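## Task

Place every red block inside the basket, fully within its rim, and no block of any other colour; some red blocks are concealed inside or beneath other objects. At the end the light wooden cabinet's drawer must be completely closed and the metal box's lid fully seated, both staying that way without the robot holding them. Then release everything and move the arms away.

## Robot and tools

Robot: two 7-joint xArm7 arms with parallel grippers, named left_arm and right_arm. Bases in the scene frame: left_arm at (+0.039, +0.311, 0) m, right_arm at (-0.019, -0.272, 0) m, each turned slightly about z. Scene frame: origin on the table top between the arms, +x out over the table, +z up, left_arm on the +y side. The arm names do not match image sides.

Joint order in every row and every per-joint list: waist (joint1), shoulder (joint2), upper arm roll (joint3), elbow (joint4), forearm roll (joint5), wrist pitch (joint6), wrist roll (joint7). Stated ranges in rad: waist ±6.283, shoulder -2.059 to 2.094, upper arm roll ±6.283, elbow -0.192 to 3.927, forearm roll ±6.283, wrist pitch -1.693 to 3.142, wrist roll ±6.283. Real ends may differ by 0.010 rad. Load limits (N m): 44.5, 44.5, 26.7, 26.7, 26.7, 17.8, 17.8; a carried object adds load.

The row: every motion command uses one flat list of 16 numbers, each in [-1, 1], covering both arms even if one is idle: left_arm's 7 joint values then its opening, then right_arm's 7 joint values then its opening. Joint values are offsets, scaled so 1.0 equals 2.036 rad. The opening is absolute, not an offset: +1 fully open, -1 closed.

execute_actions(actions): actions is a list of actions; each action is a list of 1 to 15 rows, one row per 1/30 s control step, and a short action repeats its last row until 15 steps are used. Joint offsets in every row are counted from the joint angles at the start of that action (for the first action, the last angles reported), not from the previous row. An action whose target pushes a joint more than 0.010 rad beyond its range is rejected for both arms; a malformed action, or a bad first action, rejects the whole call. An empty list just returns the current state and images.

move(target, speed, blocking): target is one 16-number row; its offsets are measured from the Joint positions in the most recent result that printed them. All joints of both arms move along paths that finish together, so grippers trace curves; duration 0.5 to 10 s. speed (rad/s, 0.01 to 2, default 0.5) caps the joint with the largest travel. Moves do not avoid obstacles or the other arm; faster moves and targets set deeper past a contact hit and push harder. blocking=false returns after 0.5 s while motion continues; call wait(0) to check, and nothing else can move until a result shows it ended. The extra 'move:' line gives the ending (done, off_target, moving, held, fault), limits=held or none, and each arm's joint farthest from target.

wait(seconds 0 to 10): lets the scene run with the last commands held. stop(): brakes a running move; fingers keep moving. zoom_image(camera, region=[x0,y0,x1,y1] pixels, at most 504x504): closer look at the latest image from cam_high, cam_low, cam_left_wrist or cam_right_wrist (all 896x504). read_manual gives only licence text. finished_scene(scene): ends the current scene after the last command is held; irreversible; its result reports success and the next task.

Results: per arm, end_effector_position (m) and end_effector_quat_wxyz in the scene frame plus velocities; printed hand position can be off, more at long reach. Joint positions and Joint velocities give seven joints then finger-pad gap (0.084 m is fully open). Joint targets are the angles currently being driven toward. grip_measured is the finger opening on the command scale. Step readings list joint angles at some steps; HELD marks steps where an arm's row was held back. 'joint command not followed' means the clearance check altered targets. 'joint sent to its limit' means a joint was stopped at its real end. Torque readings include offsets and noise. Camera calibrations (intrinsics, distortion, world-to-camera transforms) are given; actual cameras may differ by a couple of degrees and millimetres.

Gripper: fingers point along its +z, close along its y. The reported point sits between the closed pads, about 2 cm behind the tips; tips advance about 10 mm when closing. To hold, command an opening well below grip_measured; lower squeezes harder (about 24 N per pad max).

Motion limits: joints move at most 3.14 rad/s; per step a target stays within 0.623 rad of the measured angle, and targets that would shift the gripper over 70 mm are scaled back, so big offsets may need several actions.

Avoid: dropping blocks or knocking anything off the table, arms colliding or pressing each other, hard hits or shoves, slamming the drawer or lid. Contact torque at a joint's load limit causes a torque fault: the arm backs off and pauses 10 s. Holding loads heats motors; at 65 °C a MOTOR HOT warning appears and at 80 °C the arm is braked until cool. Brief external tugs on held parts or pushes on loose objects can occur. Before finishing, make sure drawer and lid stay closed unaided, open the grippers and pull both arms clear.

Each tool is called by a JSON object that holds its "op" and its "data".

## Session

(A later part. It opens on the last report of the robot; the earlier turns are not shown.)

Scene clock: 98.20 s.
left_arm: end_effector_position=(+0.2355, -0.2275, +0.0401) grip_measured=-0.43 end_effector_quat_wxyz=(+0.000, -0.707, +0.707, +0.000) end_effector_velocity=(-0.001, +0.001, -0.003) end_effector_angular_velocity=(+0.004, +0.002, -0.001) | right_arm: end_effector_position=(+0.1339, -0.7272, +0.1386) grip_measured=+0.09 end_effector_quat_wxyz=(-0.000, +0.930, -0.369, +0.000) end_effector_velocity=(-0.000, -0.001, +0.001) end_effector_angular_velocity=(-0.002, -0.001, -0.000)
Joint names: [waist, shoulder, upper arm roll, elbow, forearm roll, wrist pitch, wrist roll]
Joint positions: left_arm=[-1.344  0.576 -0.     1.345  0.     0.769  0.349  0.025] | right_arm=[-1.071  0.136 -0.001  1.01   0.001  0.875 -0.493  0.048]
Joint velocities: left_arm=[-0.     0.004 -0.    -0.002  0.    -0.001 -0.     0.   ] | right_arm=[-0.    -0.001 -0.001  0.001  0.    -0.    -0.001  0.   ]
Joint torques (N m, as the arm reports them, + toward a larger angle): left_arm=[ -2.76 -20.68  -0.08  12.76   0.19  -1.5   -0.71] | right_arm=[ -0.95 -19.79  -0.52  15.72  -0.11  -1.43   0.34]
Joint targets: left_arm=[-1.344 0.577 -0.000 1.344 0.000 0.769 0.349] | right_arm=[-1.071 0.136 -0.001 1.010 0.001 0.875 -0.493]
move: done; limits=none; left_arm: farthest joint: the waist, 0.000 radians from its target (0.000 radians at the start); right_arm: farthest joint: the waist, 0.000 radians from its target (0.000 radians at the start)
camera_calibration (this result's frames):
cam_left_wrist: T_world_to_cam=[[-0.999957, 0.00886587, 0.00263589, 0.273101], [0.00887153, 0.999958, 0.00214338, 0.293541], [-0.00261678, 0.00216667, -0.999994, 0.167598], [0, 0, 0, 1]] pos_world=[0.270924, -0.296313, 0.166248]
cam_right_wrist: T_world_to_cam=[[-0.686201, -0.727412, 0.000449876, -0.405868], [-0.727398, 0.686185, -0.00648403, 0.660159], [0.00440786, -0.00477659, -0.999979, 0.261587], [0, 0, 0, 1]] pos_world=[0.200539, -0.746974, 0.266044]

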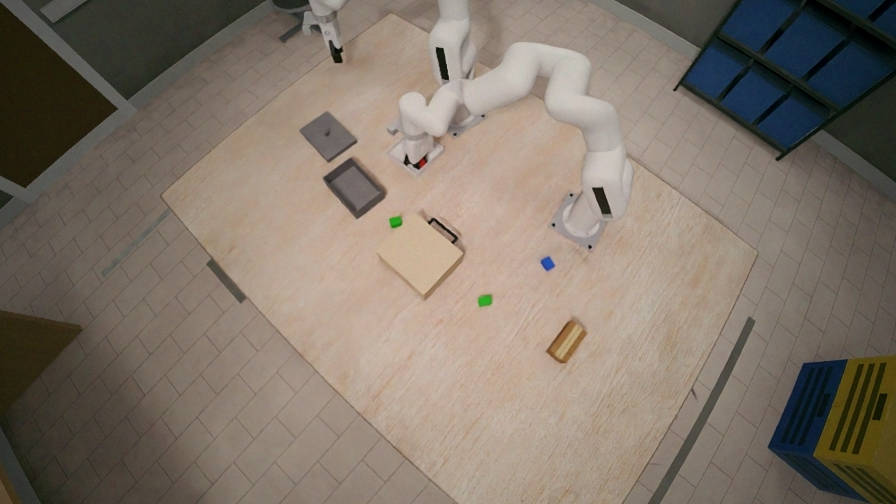

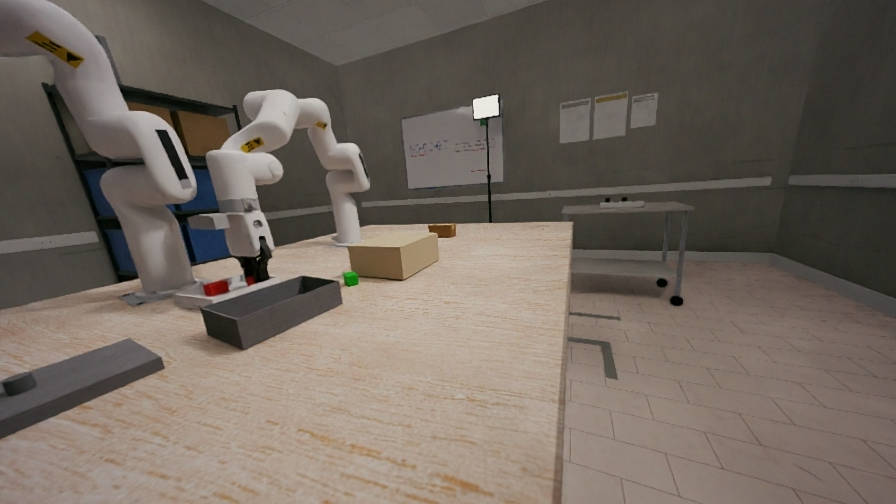

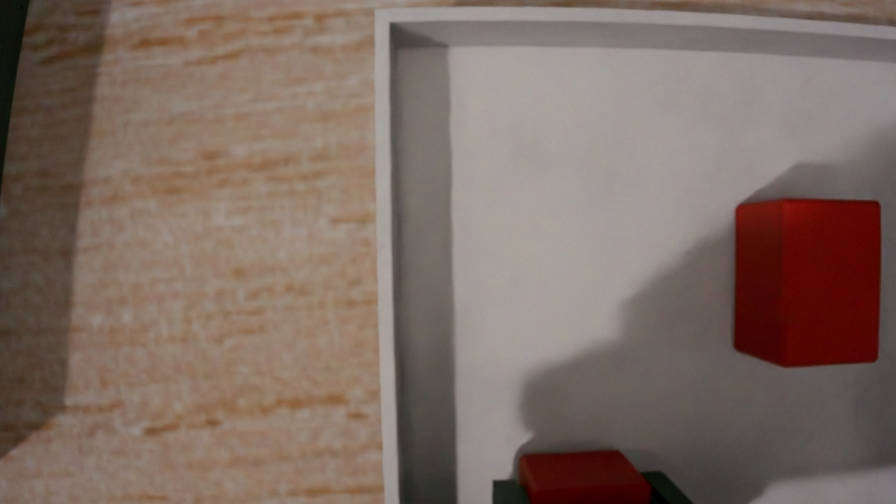

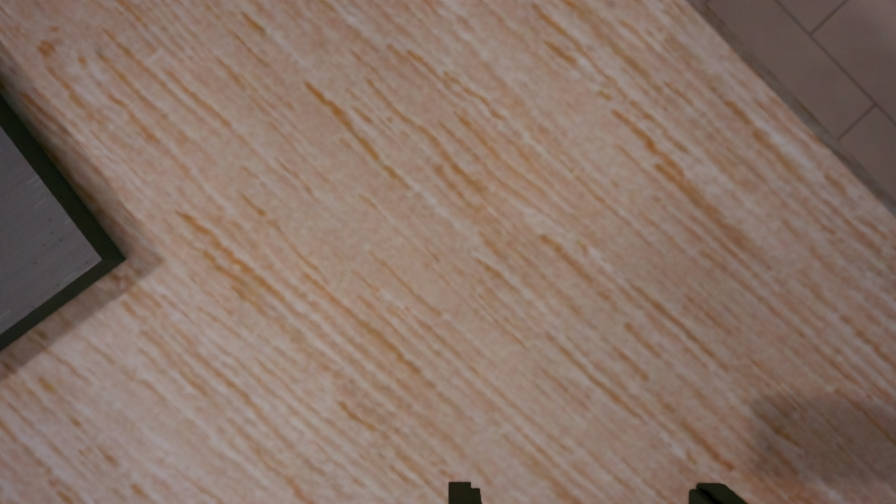

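{"op": "move", "data": {"target": [0,0.0187,0,0.023,0,0.0044,0,-0.7,0,0,0,0,0,0,0,0.1], "speed": 0.06}}

{"op": "move", "data": {"target": [0,0,0,0,0,0,0,-0.15,0,0,0,0,0,0,0,0.1]}}

{"op": "move", "data": {"target": [0,-0.07,0,0.02,0,0.09,0,-0.15,0,0,0,0,0,0,0,0.1]}}

{"op": "move", "data": {"target": [0.239,-0.192,0,-0.2635,0,-0.0717,0.2436,-0.35,0.297,0,0,0,0,0,0,0.1], "speed": 0.6}}

Scene clock: 106.07 s.
left_arm: end_effector_position=(+0.2395, -0.2383, +0.0375) grip_measured=-0.43 end_effector_quat_wxyz=(-0.001, -0.707, +0.707, -0.002) end_effector_velocity=(-0.000, +0.001, -0.001) end_effector_angular_velocity=(+0.004, +0.000, -0.001) | right_arm: end_effector_position=(+0.1339, -0.7272, +0.1386) grip_measured=+0.09 end_effector_quat_wxyz=(-0.000, +0.930, -0.369, +0.000) end_effector_velocity=(-0.000, +0.000, -0.000) end_effector_angular_velocity=(+0.001, +0.000, +0.001)
Joint names: [waist, shoulder, upper arm roll, elbow, forearm roll, wrist pitch, wrist roll]
Joint positions: left_arm=[-1.344  0.611 -0.     1.394  0.     0.778  0.349  0.025] | right_arm=[-1.071  0.136 -0.001  1.01   0.001  0.875 -0.493  0.048]
Joint velocities: left_arm=[-0.     0.002  0.001 -0.     0.001  0.002 -0.    -0.   ] | right_arm=[-0.    -0.     0.    -0.001 -0.     0.    -0.     0.   ]
Joint torques (N m, as the arm reports them, + toward a larger angle): left_arm=[ -2.82 -10.76  -0.19   5.9    0.21  -1.26  -0.64] | right_arm=[ -0.59 -19.87  -0.56  15.86  -0.04  -1.54   0.44]
Joint targets: left_arm=[-1.344 0.614 -0.000 1.392 0.000 0.778 0.349] | right_arm=[-1.071 0.136 -0.001 1.010 0.001 0.875 -0.493]
move: done; limits=none; left_arm: farthest joint: the shoulder, 0.003 radians from its target (0.037 radians at the start); right_arm: farthest joint: the waist, 0.000 radians from its target (0.000 radians at the start)
camera_calibration (this result's frames):
cam_left_wrist: T_world_to_cam=[[-0.99996, 0.00894528, 0.000616679, 0.277294], [0.00894336, 0.999955, -0.00304887, 0.304513], [-0.000643924, -0.00304323, -0.999995, 0.163265], [0, 0, 0, 1]] pos_world=[0.274665, -0.306483, 0.164022]
cam_right_wrist: T_world_to_cam=[[-0.686201, -0.727412, 0.000449954, -0.405868], [-0.727398, 0.686185, -0.00648405, 0.660159], [0.00440783, -0.00477666, -0.999979, 0.261587], [0, 0, 0, 1]] pos_world=[0.200539, -0.746974, 0.266044]

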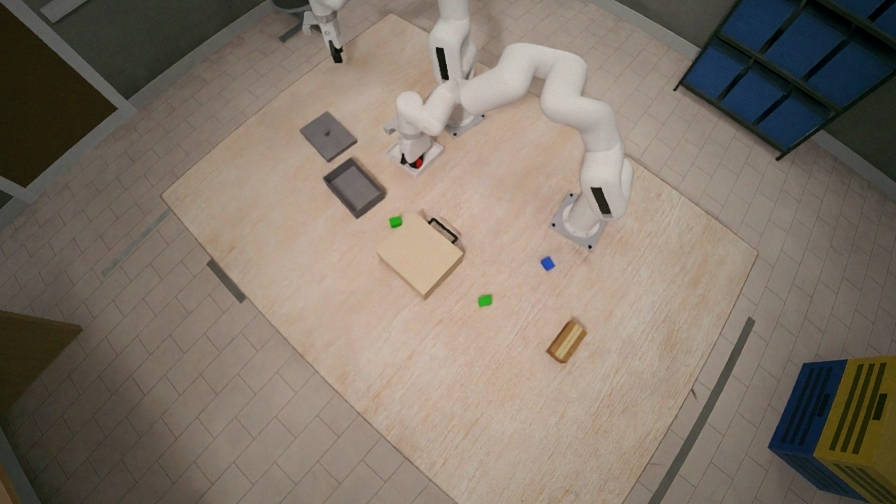

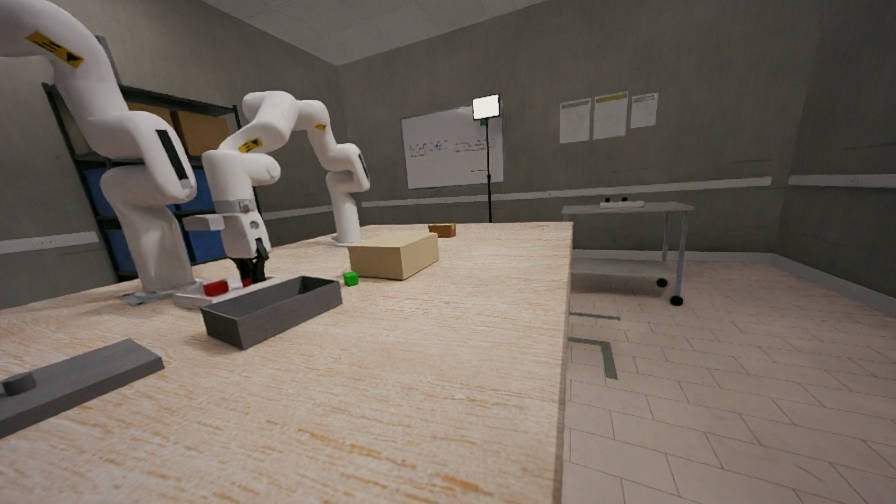

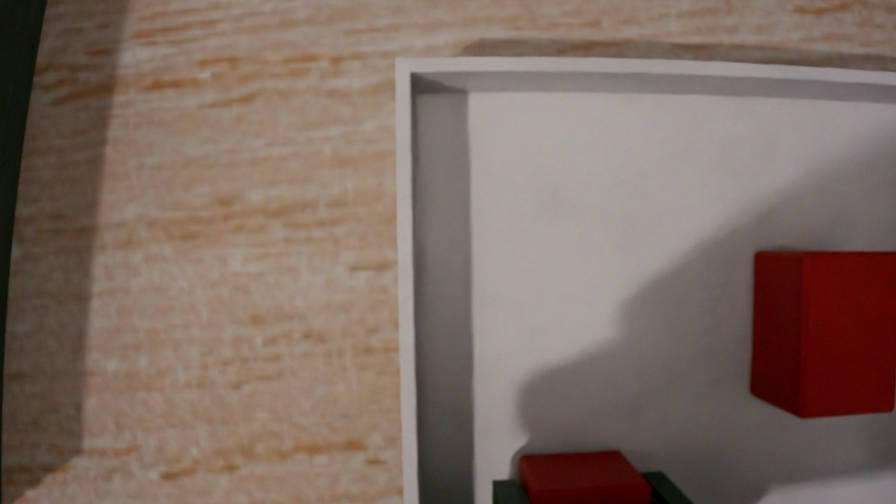

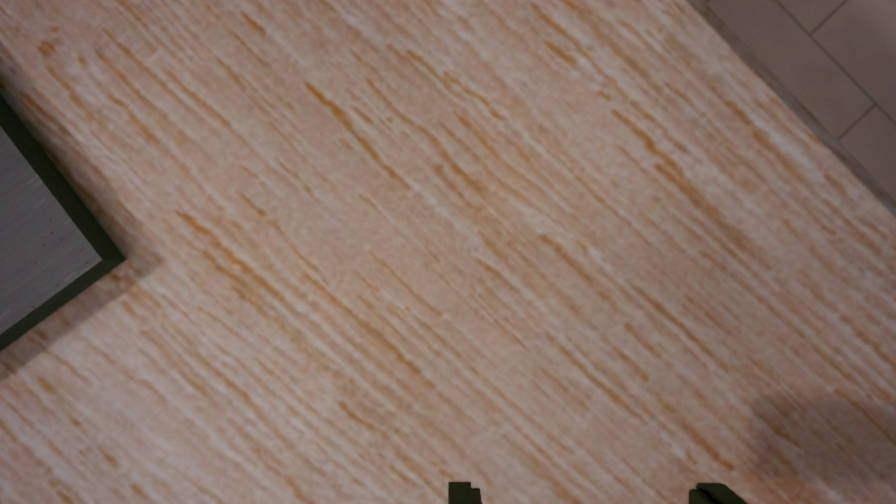

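Scene clock: 106.67 s.
left_arm: end_effector_position=(+0.2394, -0.2380, +0.0369) grip_measured=-0.16 end_effector_quat_wxyz=(-0.001, -0.707, +0.707, -0.002) end_effector_velocity=(+0.000, -0.001, +0.003) end_effector_angular_velocity=(-0.005, -0.001, +0.000) | right_arm: end_effector_position=(+0.1339, -0.7272, +0.1386) grip_measured=+0.09 end_effector_quat_wxyz=(-0.000, +0.930, -0.369, +0.000) end_effector_velocity=(+0.000, +0.000, +0.000) end_effector_angular_velocity=(-0.000, -0.001, -0.001)
Joint names: [waist, shoulder, upper arm roll, elbow, forearm roll, wrist pitch, wrist roll]
Joint positions: left_arm=[-1.344  0.612 -0.     1.393  0.     0.778  0.349  0.037] | right_arm=[-1.071  0.136 -0.001  1.01   0.001  0.875 -0.493  0.048]
Joint velocities: left_arm=[-0.001 -0.004  0.     0.001 -0.001  0.     0.    -0.   ] | right_arm=[-0.    -0.001  0.001 -0.     0.001  0.     0.001 -0.   ]
Joint torques (N m, as the arm reports them, + toward a larger angle): left_arm=[ -2.35 -21.11   0.    12.65   0.34  -1.55  -0.58] | right_arm=[ -0.79 -19.78  -0.53  15.68  -0.08  -1.61   0.43]
Joint targets: left_arm=[-1.344 0.611 -0.000 1.394 0.000 0.778 0.349] | right_arm=[-1.071 0.136 -0.001 1.010 0.001 0.875 -0.493]
move: done; limits=none; left_arm: farthest joint: the shoulder, 0.001 radians from its target (0.000 radians at the start); right_arm: farthest joint: the waist, 0.000 radians from its target (0.000 radians at the start)
camera_calibration (this result's frames):
cam_left_wrist: T_world_to_cam=[[-0.999959, 0.00895414, 0.00100465, 0.277156], [0.00895208, 0.999958, -0.00203541, 0.304167], [-0.00102283, -0.00202633, -0.999997, 0.163071], [0, 0, 0, 1]] pos_world=[0.274589, -0.306305, 0.163411]
cam_right_wrist: T_world_to_cam=[[-0.686201, -0.727412, 0.000449955, -0.405868], [-0.727398, 0.686185, -0.00648406, 0.660159], [0.00440783, -0.00477666, -0.999979, 0.261587], [0, 0, 0, 1]] pos_world=[0.200539, -0.746974, 0.266044]

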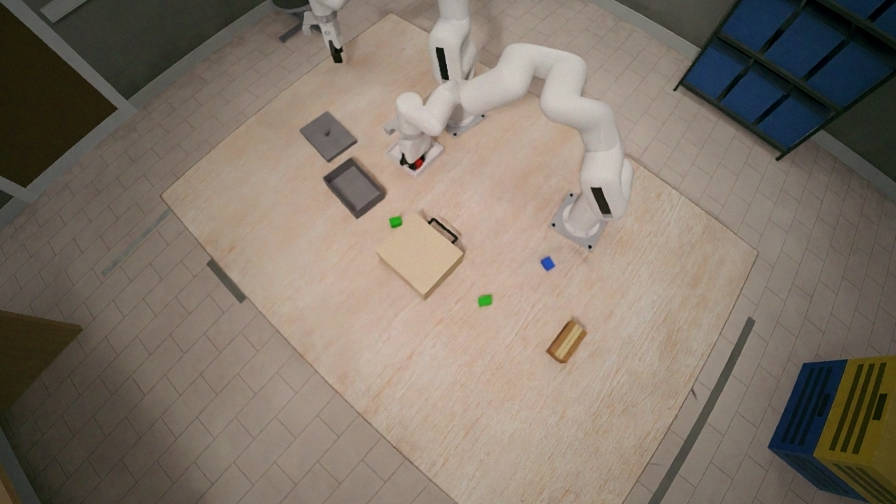

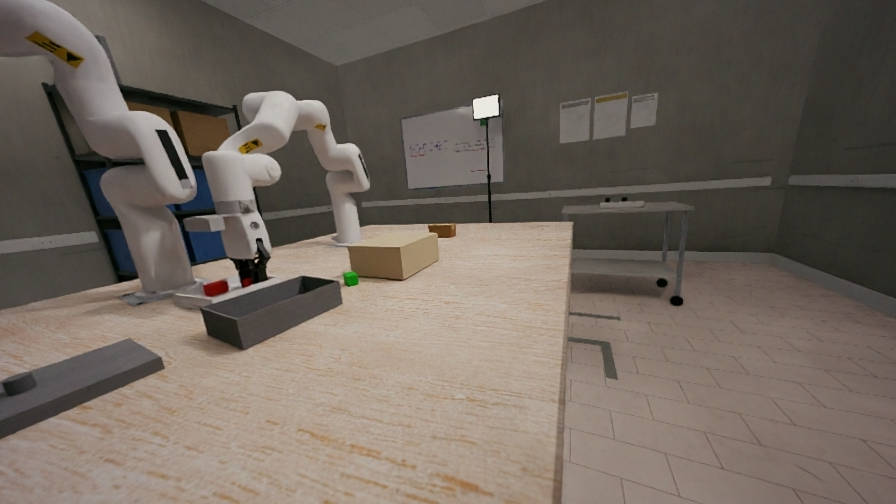

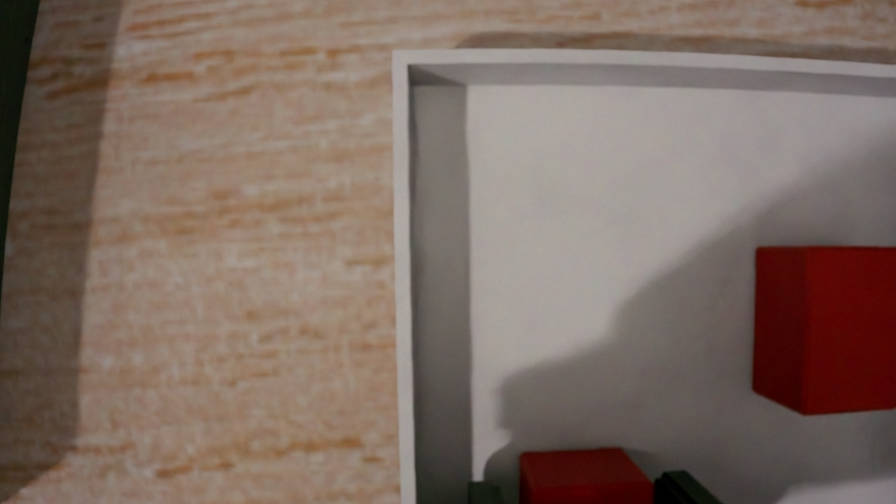

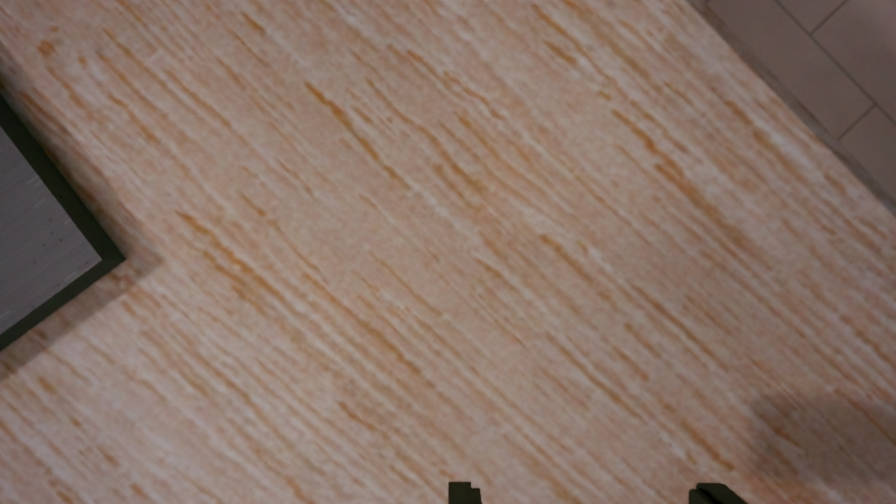

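Scene clock: 107.63 s.
left_arm: end_effector_position=(+0.2385, -0.2355, +0.1215) grip_measured=-0.16 end_effector_quat_wxyz=(-0.001, -0.707, +0.707, -0.001) end_effector_velocity=(-0.000, -0.001, +0.004) end_effector_angular_velocity=(-0.005, -0.002, -0.001) | right_arm: end_effector_position=(+0.1339, -0.7272, +0.1386) grip_measured=+0.09 end_effector_quat_wxyz=(-0.000, +0.930, -0.369, +0.000) end_effector_velocity=(+0.000, +0.001, -0.001) end_effector_angular_velocity=(+0.002, +0.000, +0.001)
Joint names: [waist, shoulder, upper arm roll, elbow, forearm roll, wrist pitch, wrist roll]
Joint positions: left_arm=[-1.344  0.47  -0.     1.434  0.     0.961  0.349  0.037] | right_arm=[-1.071  0.136 -0.001  1.01   0.001  0.875 -0.493  0.048]
Joint velocities: left_arm=[-0.002 -0.005  0.     0.003  0.     0.002 -0.     0.   ] | right_arm=[-0.     0.001  0.001 -0.     0.     0.    -0.    -0.   ]
Joint torques (N m, as the arm reports them, + toward a larger angle): left_arm=[ -2.74 -20.48  -0.07  13.49   0.23  -1.38  -0.62] | right_arm=[ -0.63 -19.55  -0.43  15.74   0.09  -1.42   0.53]
Joint targets: left_arm=[-1.344 0.469 -0.000 1.434 0.000 0.961 0.349] | right_arm=[-1.071 0.136 -0.001 1.010 0.001 0.875 -0.493]
move: done; limits=none; left_arm: farthest joint: the waist, 0.000 radians from its target (0.000 radians at the start); right_arm: farthest joint: the waist, 0.000 radians from its target (0.000 radians at the start)
camera_calibration (this result's frames):
cam_left_wrist: T_world_to_cam=[[-0.99996, 0.00891382, 0.00121085, 0.276113], [0.00891214, 0.999959, -0.00138811, 0.301769], [-0.00122318, -0.00137726, -0.999998, 0.247843], [0, 0, 0, 1]] pos_world=[0.273716, -0.303877, 0.247927]
cam_right_wrist: T_world_to_cam=[[-0.686201, -0.727412, 0.000450026, -0.405868], [-0.727398, 0.686185, -0.00648422, 0.660159], [0.0044079, -0.00477683, -0.999979, 0.261587], [0, 0, 0, 1]] pos_world=[0.200539, -0.746974, 0.266044]

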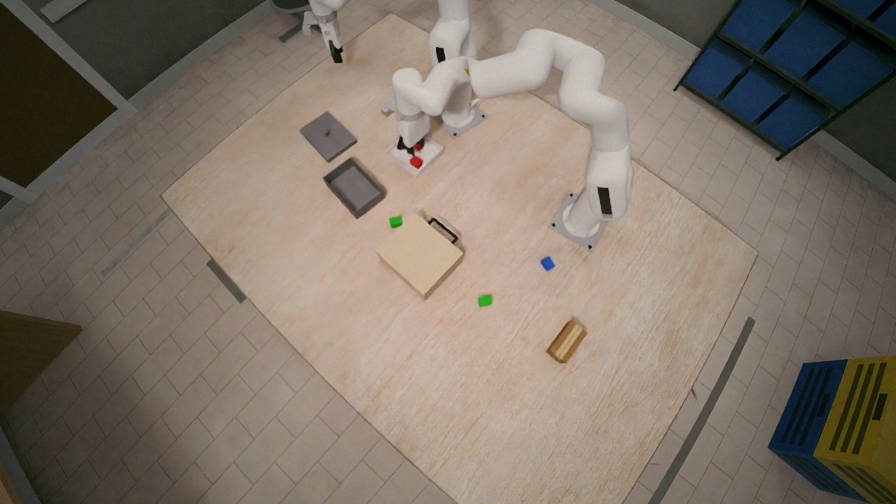

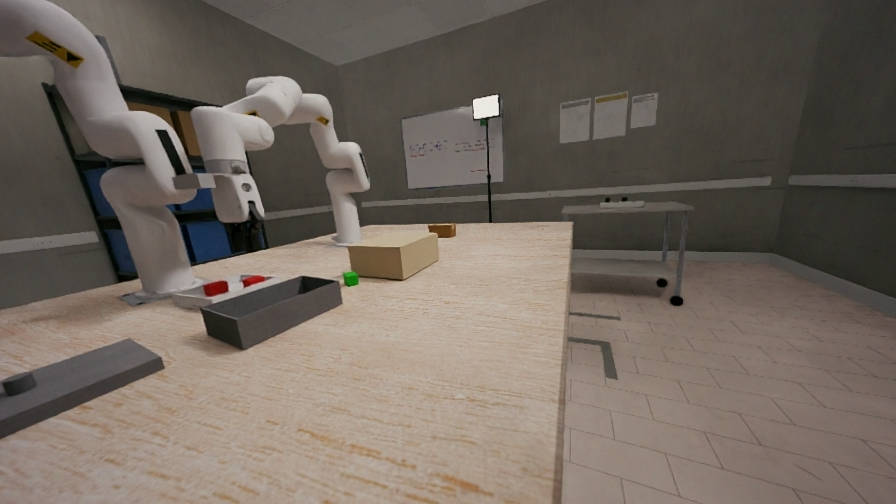

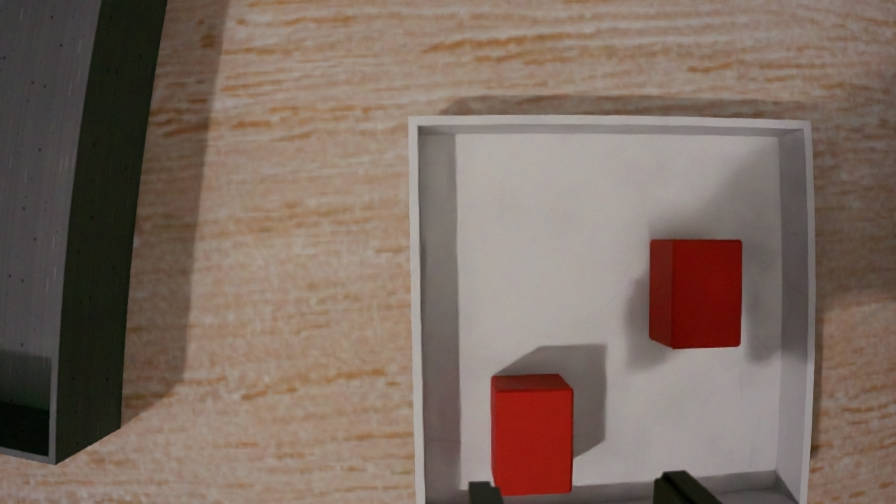

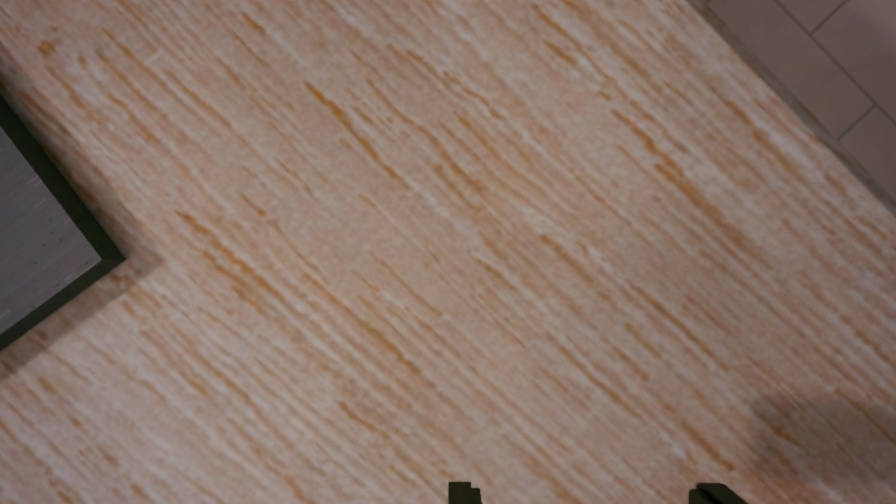

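Scene clock: 109.30 s.
left_arm: end_effector_position=(+0.3770, +0.0056, +0.1262) grip_measured=-0.37 end_effector_quat_wxyz=(+0.000, -0.704, +0.711, -0.002) end_effector_velocity=(+0.000, +0.002, -0.001) end_effector_angular_velocity=(+0.001, +0.002, +0.003) | right_arm: end_effector_position=(+0.3654, -0.5602, +0.1386) grip_measured=+0.09 end_effector_quat_wxyz=(-0.000, +0.997, -0.076, -0.000) end_effector_velocity=(+0.001, +0.001, +0.000) end_effector_angular_velocity=(-0.000, -0.001, +0.002)
Joint names: [waist, shoulder, upper arm roll, elbow, forearm roll, wrist pitch, wrist roll]
Joint positions: left_arm=[-0.858  0.079 -0.     0.898  0.     0.815  0.845  0.028] | right_arm=[-0.467  0.136 -0.001  1.01   0.001  0.875 -0.493  0.048]
Joint velocities: left_arm=[ 0.003  0.     0.001 -0.002 -0.001 -0.     0.001 -0.   ] | right_arm=[ 0.003  0.     0.     0.001  0.001 -0.     0.    -0.   ]
Joint torques (N m, as the arm reports them, + toward a larger angle): left_arm=[ -2.91 -14.45   0.16  13.01   0.23  -1.35  -0.62] | right_arm=[ -0.92 -19.96  -0.48  15.84  -0.04  -1.51   0.35]
Joint targets: left_arm=[-0.857 0.079 -0.000 0.897 0.000 0.815 0.845] | right_arm=[-0.466 0.136 -0.001 1.010 0.001 0.875 -0.493]
move: done; limits=none; left_arm: farthest joint: the waist, 0.000 radians from its target (0.486 radians at the start); right_arm: farthest joint: the waist, 0.000 radians from its target (0.604 radians at the start)
camera_calibration (this result's frames):
cam_left_wrist: T_world_to_cam=[[-0.999822, 0.0188444, -0.00022752, 0.412539], [0.0188446, 0.999822, -0.000740625, 0.0556619], [0.000213523, -0.000744781, -1, 0.252465], [0, 0, 0, 1]] pos_world=[0.411363, -0.063238, 0.2526]
cam_right_wrist: T_world_to_cam=[[-0.151855, -0.988403, 0.000486224, -0.466998], [-0.988383, 0.151848, -0.0064605, 0.509948], [0.00631175, -0.00146163, -0.999979, 0.262526], [0, 0, 0, 1]] pos_world=[0.431451, -0.538633, 0.266042]

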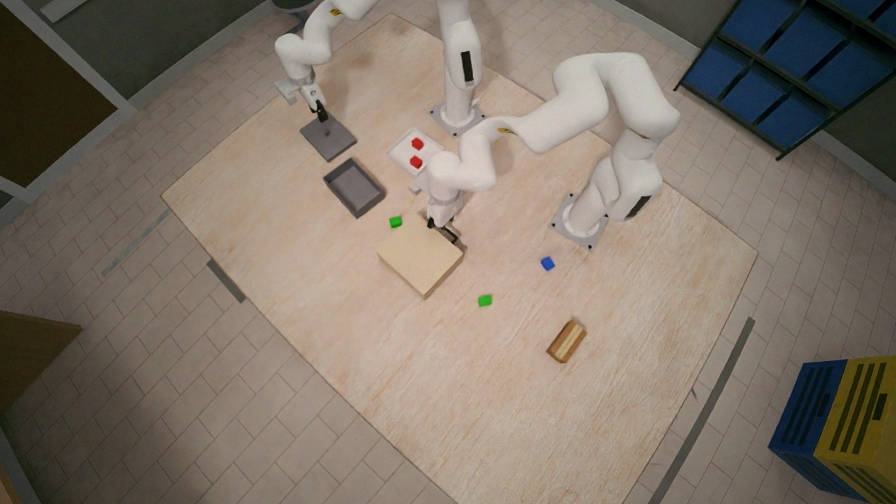

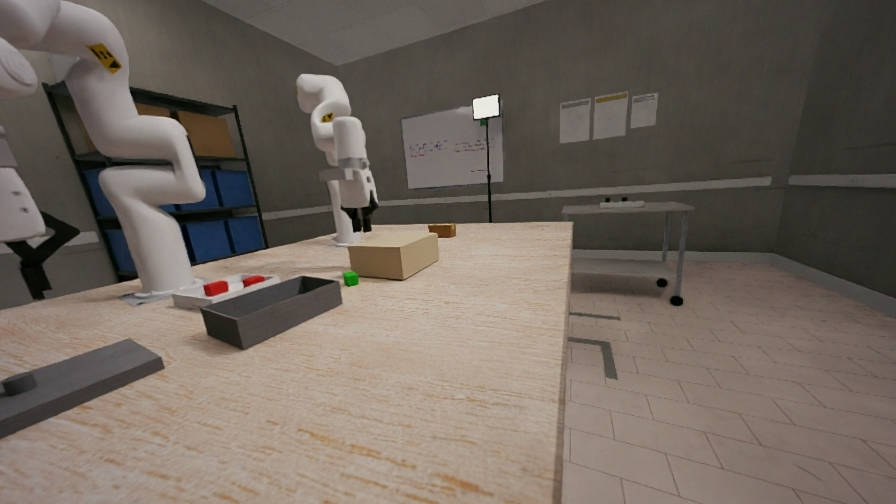

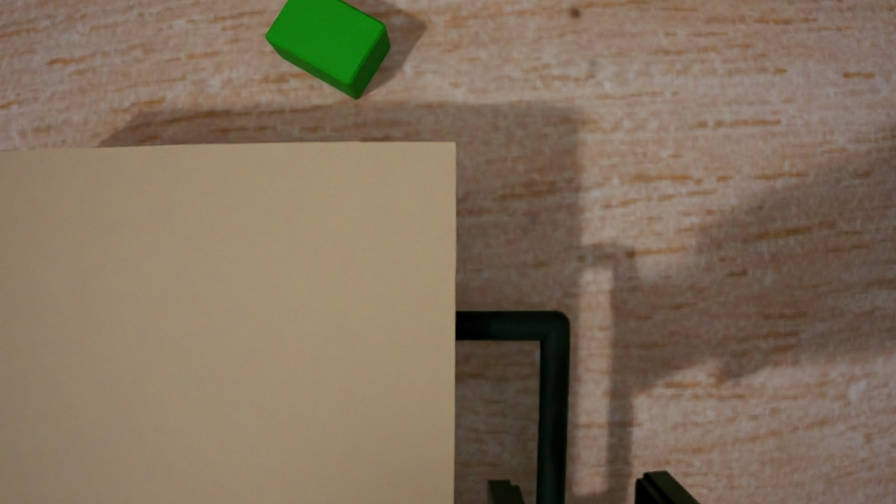

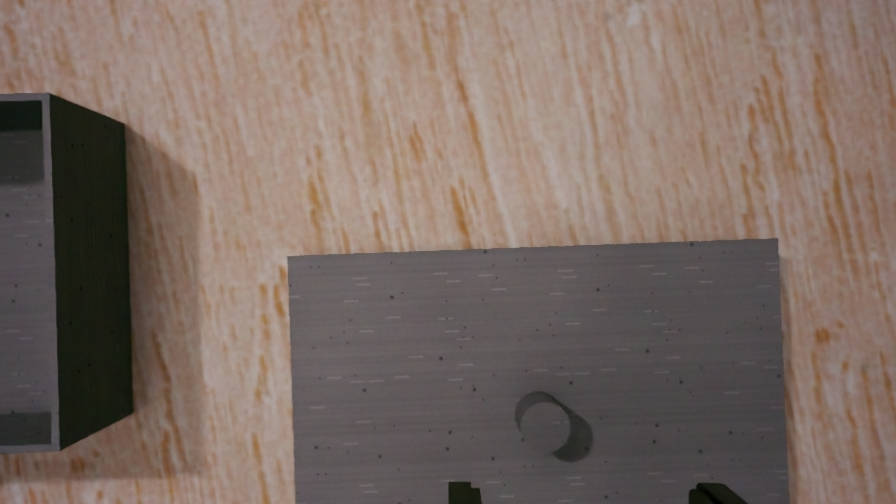

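{"op": "move", "data": {"target": [-0.007,0.053,0,-0.0224,0,-0.0737,-0.007,-0.45,-0.0015,0.092,0,-0.0295,0,-0.123,0,0.1], "speed": 0.2}}

{"op": "move", "data": {"target": [0,0,0,0,0,0,0,-0.45,0,0,0,0,0,0,0,-0.9]}}

Scene clock: 115.33 s.
left_arm: end_effector_position=(+0.3720, +0.0014, +0.0720) grip_measured=-0.47 end_effector_quat_wxyz=(+0.000, -0.704, +0.711, -0.000) end_effector_velocity=(-0.001, +0.001, -0.001) end_effector_angular_velocity=(+0.002, +0.001, -0.002) | right_arm: end_effector_position=(+0.3671, -0.5635, +0.0454) grip_measured=+0.09 end_effector_quat_wxyz=(+0.001, +0.997, -0.077, +0.001) end_effector_velocity=(-0.001, +0.001, -0.002) end_effector_angular_velocity=(+0.003, +0.003, +0.001)
Joint names: [waist, shoulder, upper arm roll, elbow, forearm roll, wrist pitch, wrist roll]
Joint positions: left_arm=[-0.872  0.187 -0.     0.852  0.     0.665  0.831  0.024] | right_arm=[-0.47   0.322 -0.001  0.95   0.001  0.625 -0.493  0.048]
Joint velocities: left_arm=[ 0.     0.002 -0.001 -0.002  0.001 -0.001  0.     0.   ] | right_arm=[-0.     0.004  0.001 -0.001  0.    -0.002  0.001  0.   ]
Joint torques (N m, as the arm reports them, + toward a larger angle): left_arm=[ -2.49 -15.36   0.16  11.91   0.26  -1.45  -0.58] | right_arm=[ -0.69 -21.68  -0.78  13.78  -0.25  -1.6    0.38]
Joint targets: left_arm=[-0.872 0.187 -0.000 0.852 0.000 0.665 0.831] | right_arm=[-0.470 0.323 -0.001 0.950 0.001 0.625 -0.493]
move: done; limits=none; left_arm: farthest joint: the waist, 0.000 radians from its target (0.015 radians at the start); right_arm: farthest joint: the shoulder, 0.001 radians from its target (0.188 radians at the start)
camera_calibration (this result's frames):
cam_left_wrist: T_world_to_cam=[[-0.99982, 0.0188379, 0.0021892, 0.407378], [0.0188408, 0.999822, 0.00128945, 0.0597256], [-0.00216452, 0.00133046, -0.999997, 0.199194], [0, 0, 0, 1]] pos_world=[0.406611, -0.0676541, 0.198224]
cam_right_wrist: T_world_to_cam=[[-0.155008, -0.98791, 0.00245371, -0.468563], [-0.987873, 0.154979, -0.00944909, 0.513278], [0.00895458, -0.00388864, -0.999952, 0.167043], [0, 0, 0, 1]] pos_world=[0.432927, -0.541796, 0.173035]

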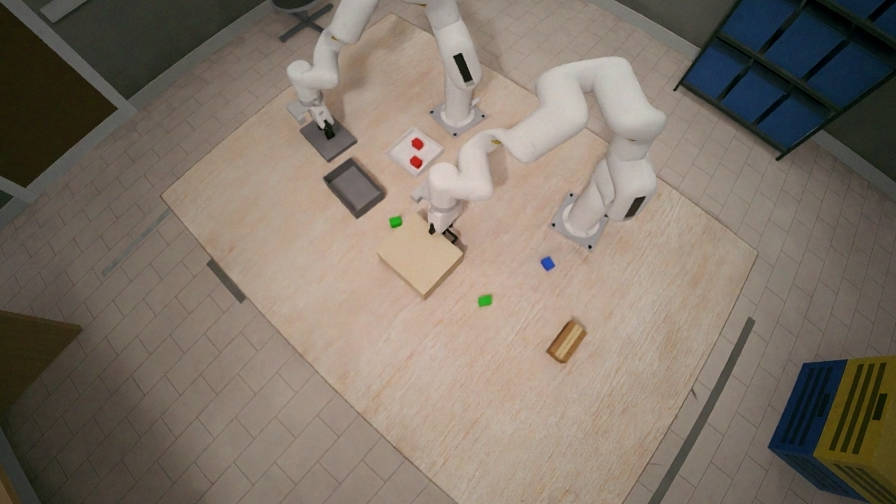

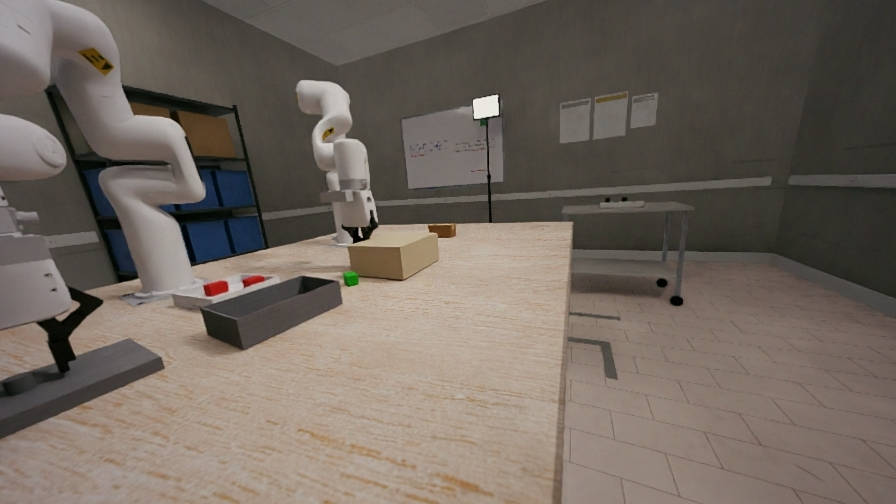

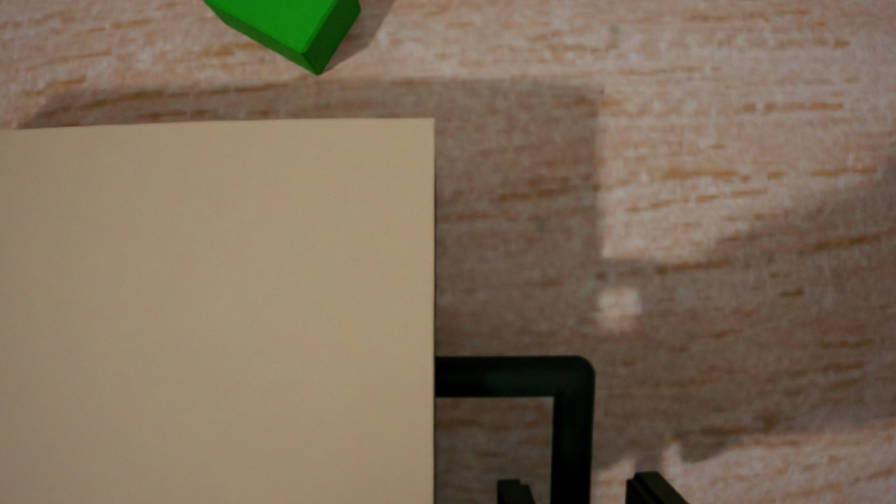

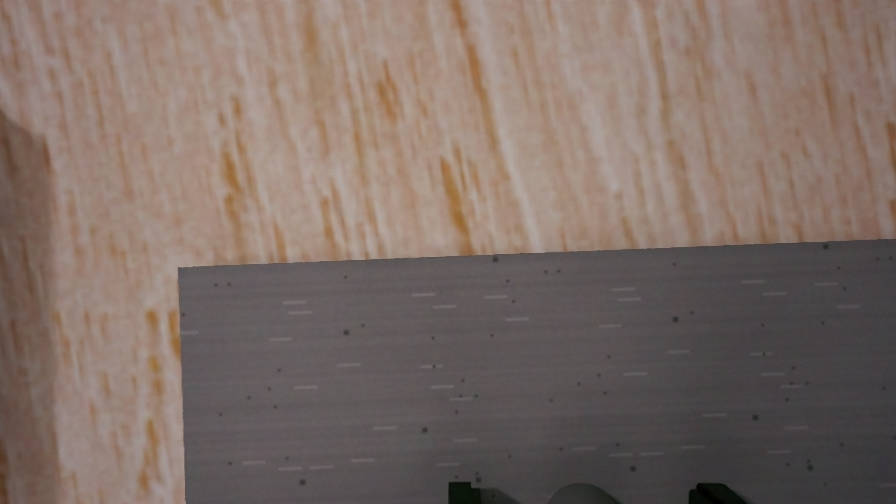

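Scene clock: 115.83 s.
left_arm: end_effector_position=(+0.3720, +0.0014, +0.0720) grip_measured=-0.47 end_effector_quat_wxyz=(+0.000, -0.704, +0.711, -0.000) end_effector_velocity=(-0.000, +0.000, -0.000) end_effector_angular_velocity=(+0.001, +0.001, -0.000) | right_arm: end_effector_position=(+0.3671, -0.5635, +0.0455) grip_measured=-0.61 end_effector_quat_wxyz=(+0.001, +0.997, -0.077, +0.001) end_effector_velocity=(-0.000, -0.000, +0.000) end_effector_angular_velocity=(+0.000, +0.000, +0.000)
Joint names: [waist, shoulder, upper arm roll, elbow, forearm roll, wrist pitch, wrist roll]
Joint positions: left_arm=[-0.872  0.187 -0.     0.852  0.     0.665  0.831  0.024] | right_arm=[-0.47   0.322 -0.001  0.951  0.001  0.625 -0.493  0.017]
Joint velocities: left_arm=[-0.001  0.     0.001  0.     0.     0.001 -0.    -0.   ] | right_arm=[ 0.    -0.    -0.     0.    -0.     0.001 -0.     0.   ]
Joint torques (N m, as the arm reports them, + toward a larger angle): left_arm=[ -2.69 -14.97   0.1   11.86   0.11  -1.36  -0.72] | right_arm=[ -0.71 -21.3   -0.53  13.87  -0.09  -1.53   0.41]
Joint targets: left_arm=[-0.872 0.187 -0.000 0.852 0.000 0.665 0.831] | right_arm=[-0.470 0.322 -0.001 0.950 0.001 0.625 -0.493]
move: done; limits=none; left_arm: farthest joint: the waist, 0.000 radians from its target (0.000 radians at the start); right_arm: farthest joint: the elbow, 0.001 radians from its target (0.000 radians at the start)
camera_calibration (this result's frames):
cam_left_wrist: T_world_to_cam=[[-0.99982, 0.0188372, 0.0021828, 0.40738], [0.01884, 0.999822, 0.00128373, 0.0597274], [-0.00215823, 0.00132462, -0.999997, 0.199195], [0, 0, 0, 1]] pos_world=[0.406612, -0.0676545, 0.198229]
cam_right_wrist: T_world_to_cam=[[-0.155081, -0.987898, 0.00254117, -0.468593], [-0.98786, 0.155051, -0.00957071, 0.513345], [0.00906088, -0.00399456, -0.999951, 0.166999], [0, 0, 0, 1]] pos_world=[0.432929, -0.54185, 0.173095]

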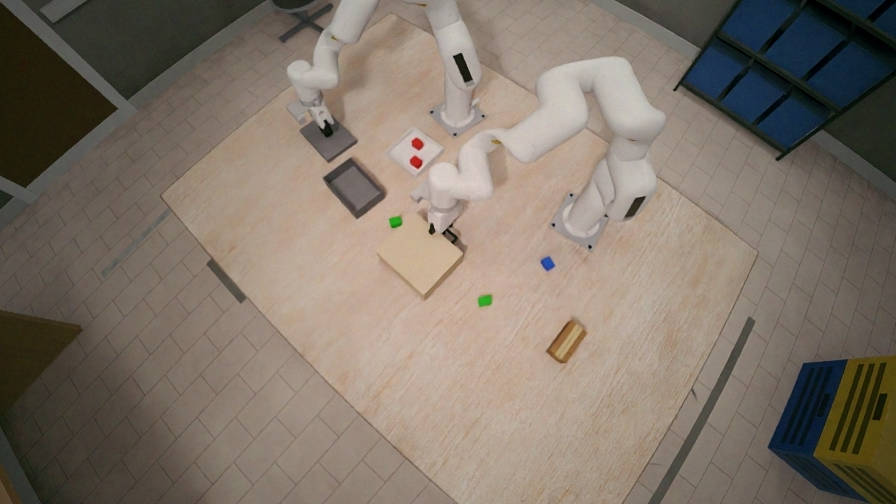

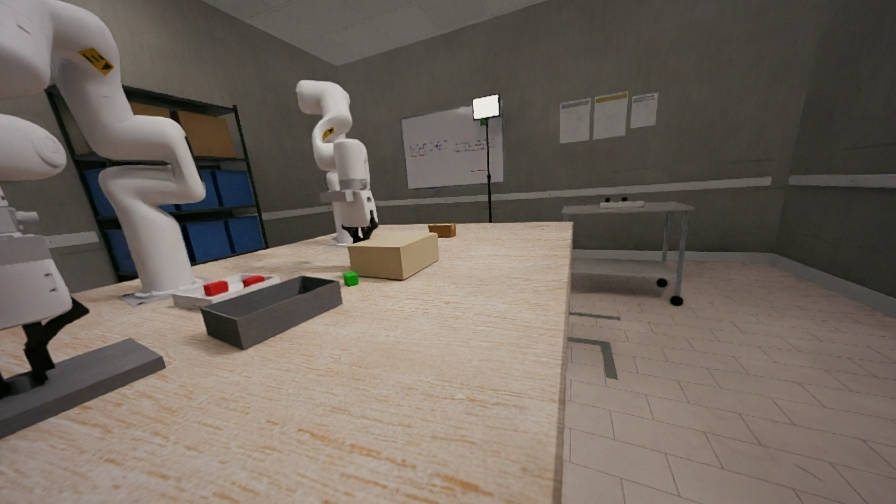

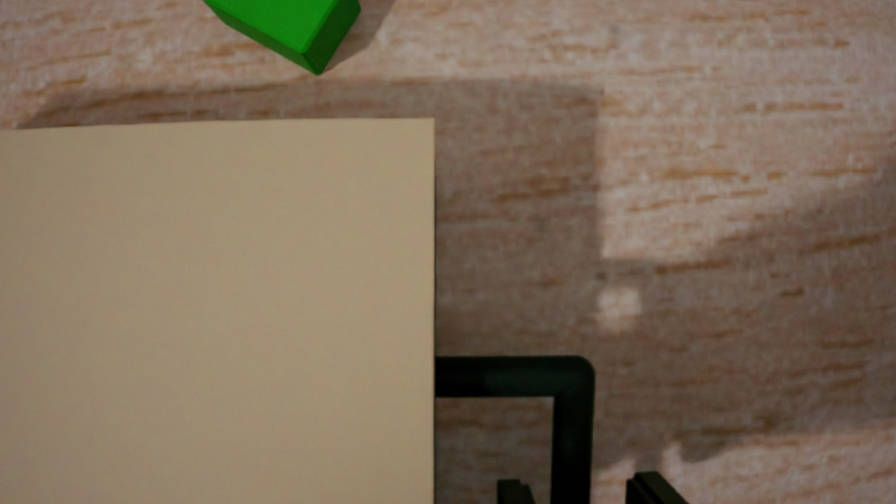

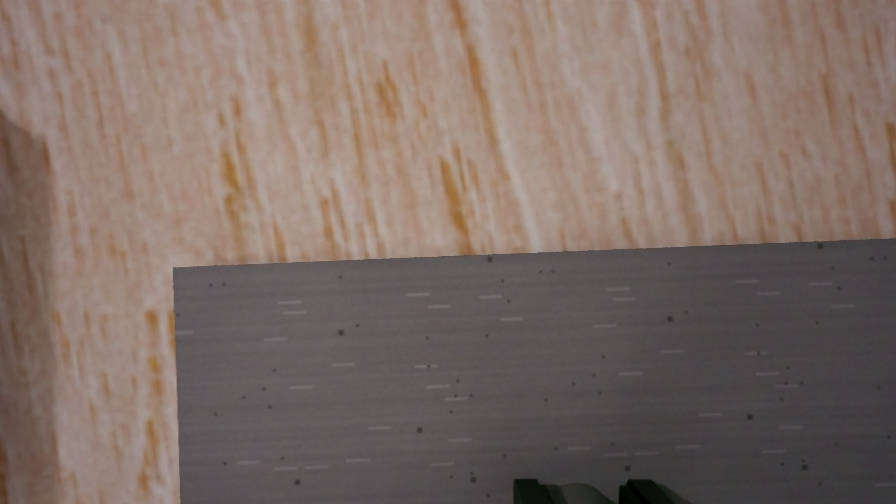

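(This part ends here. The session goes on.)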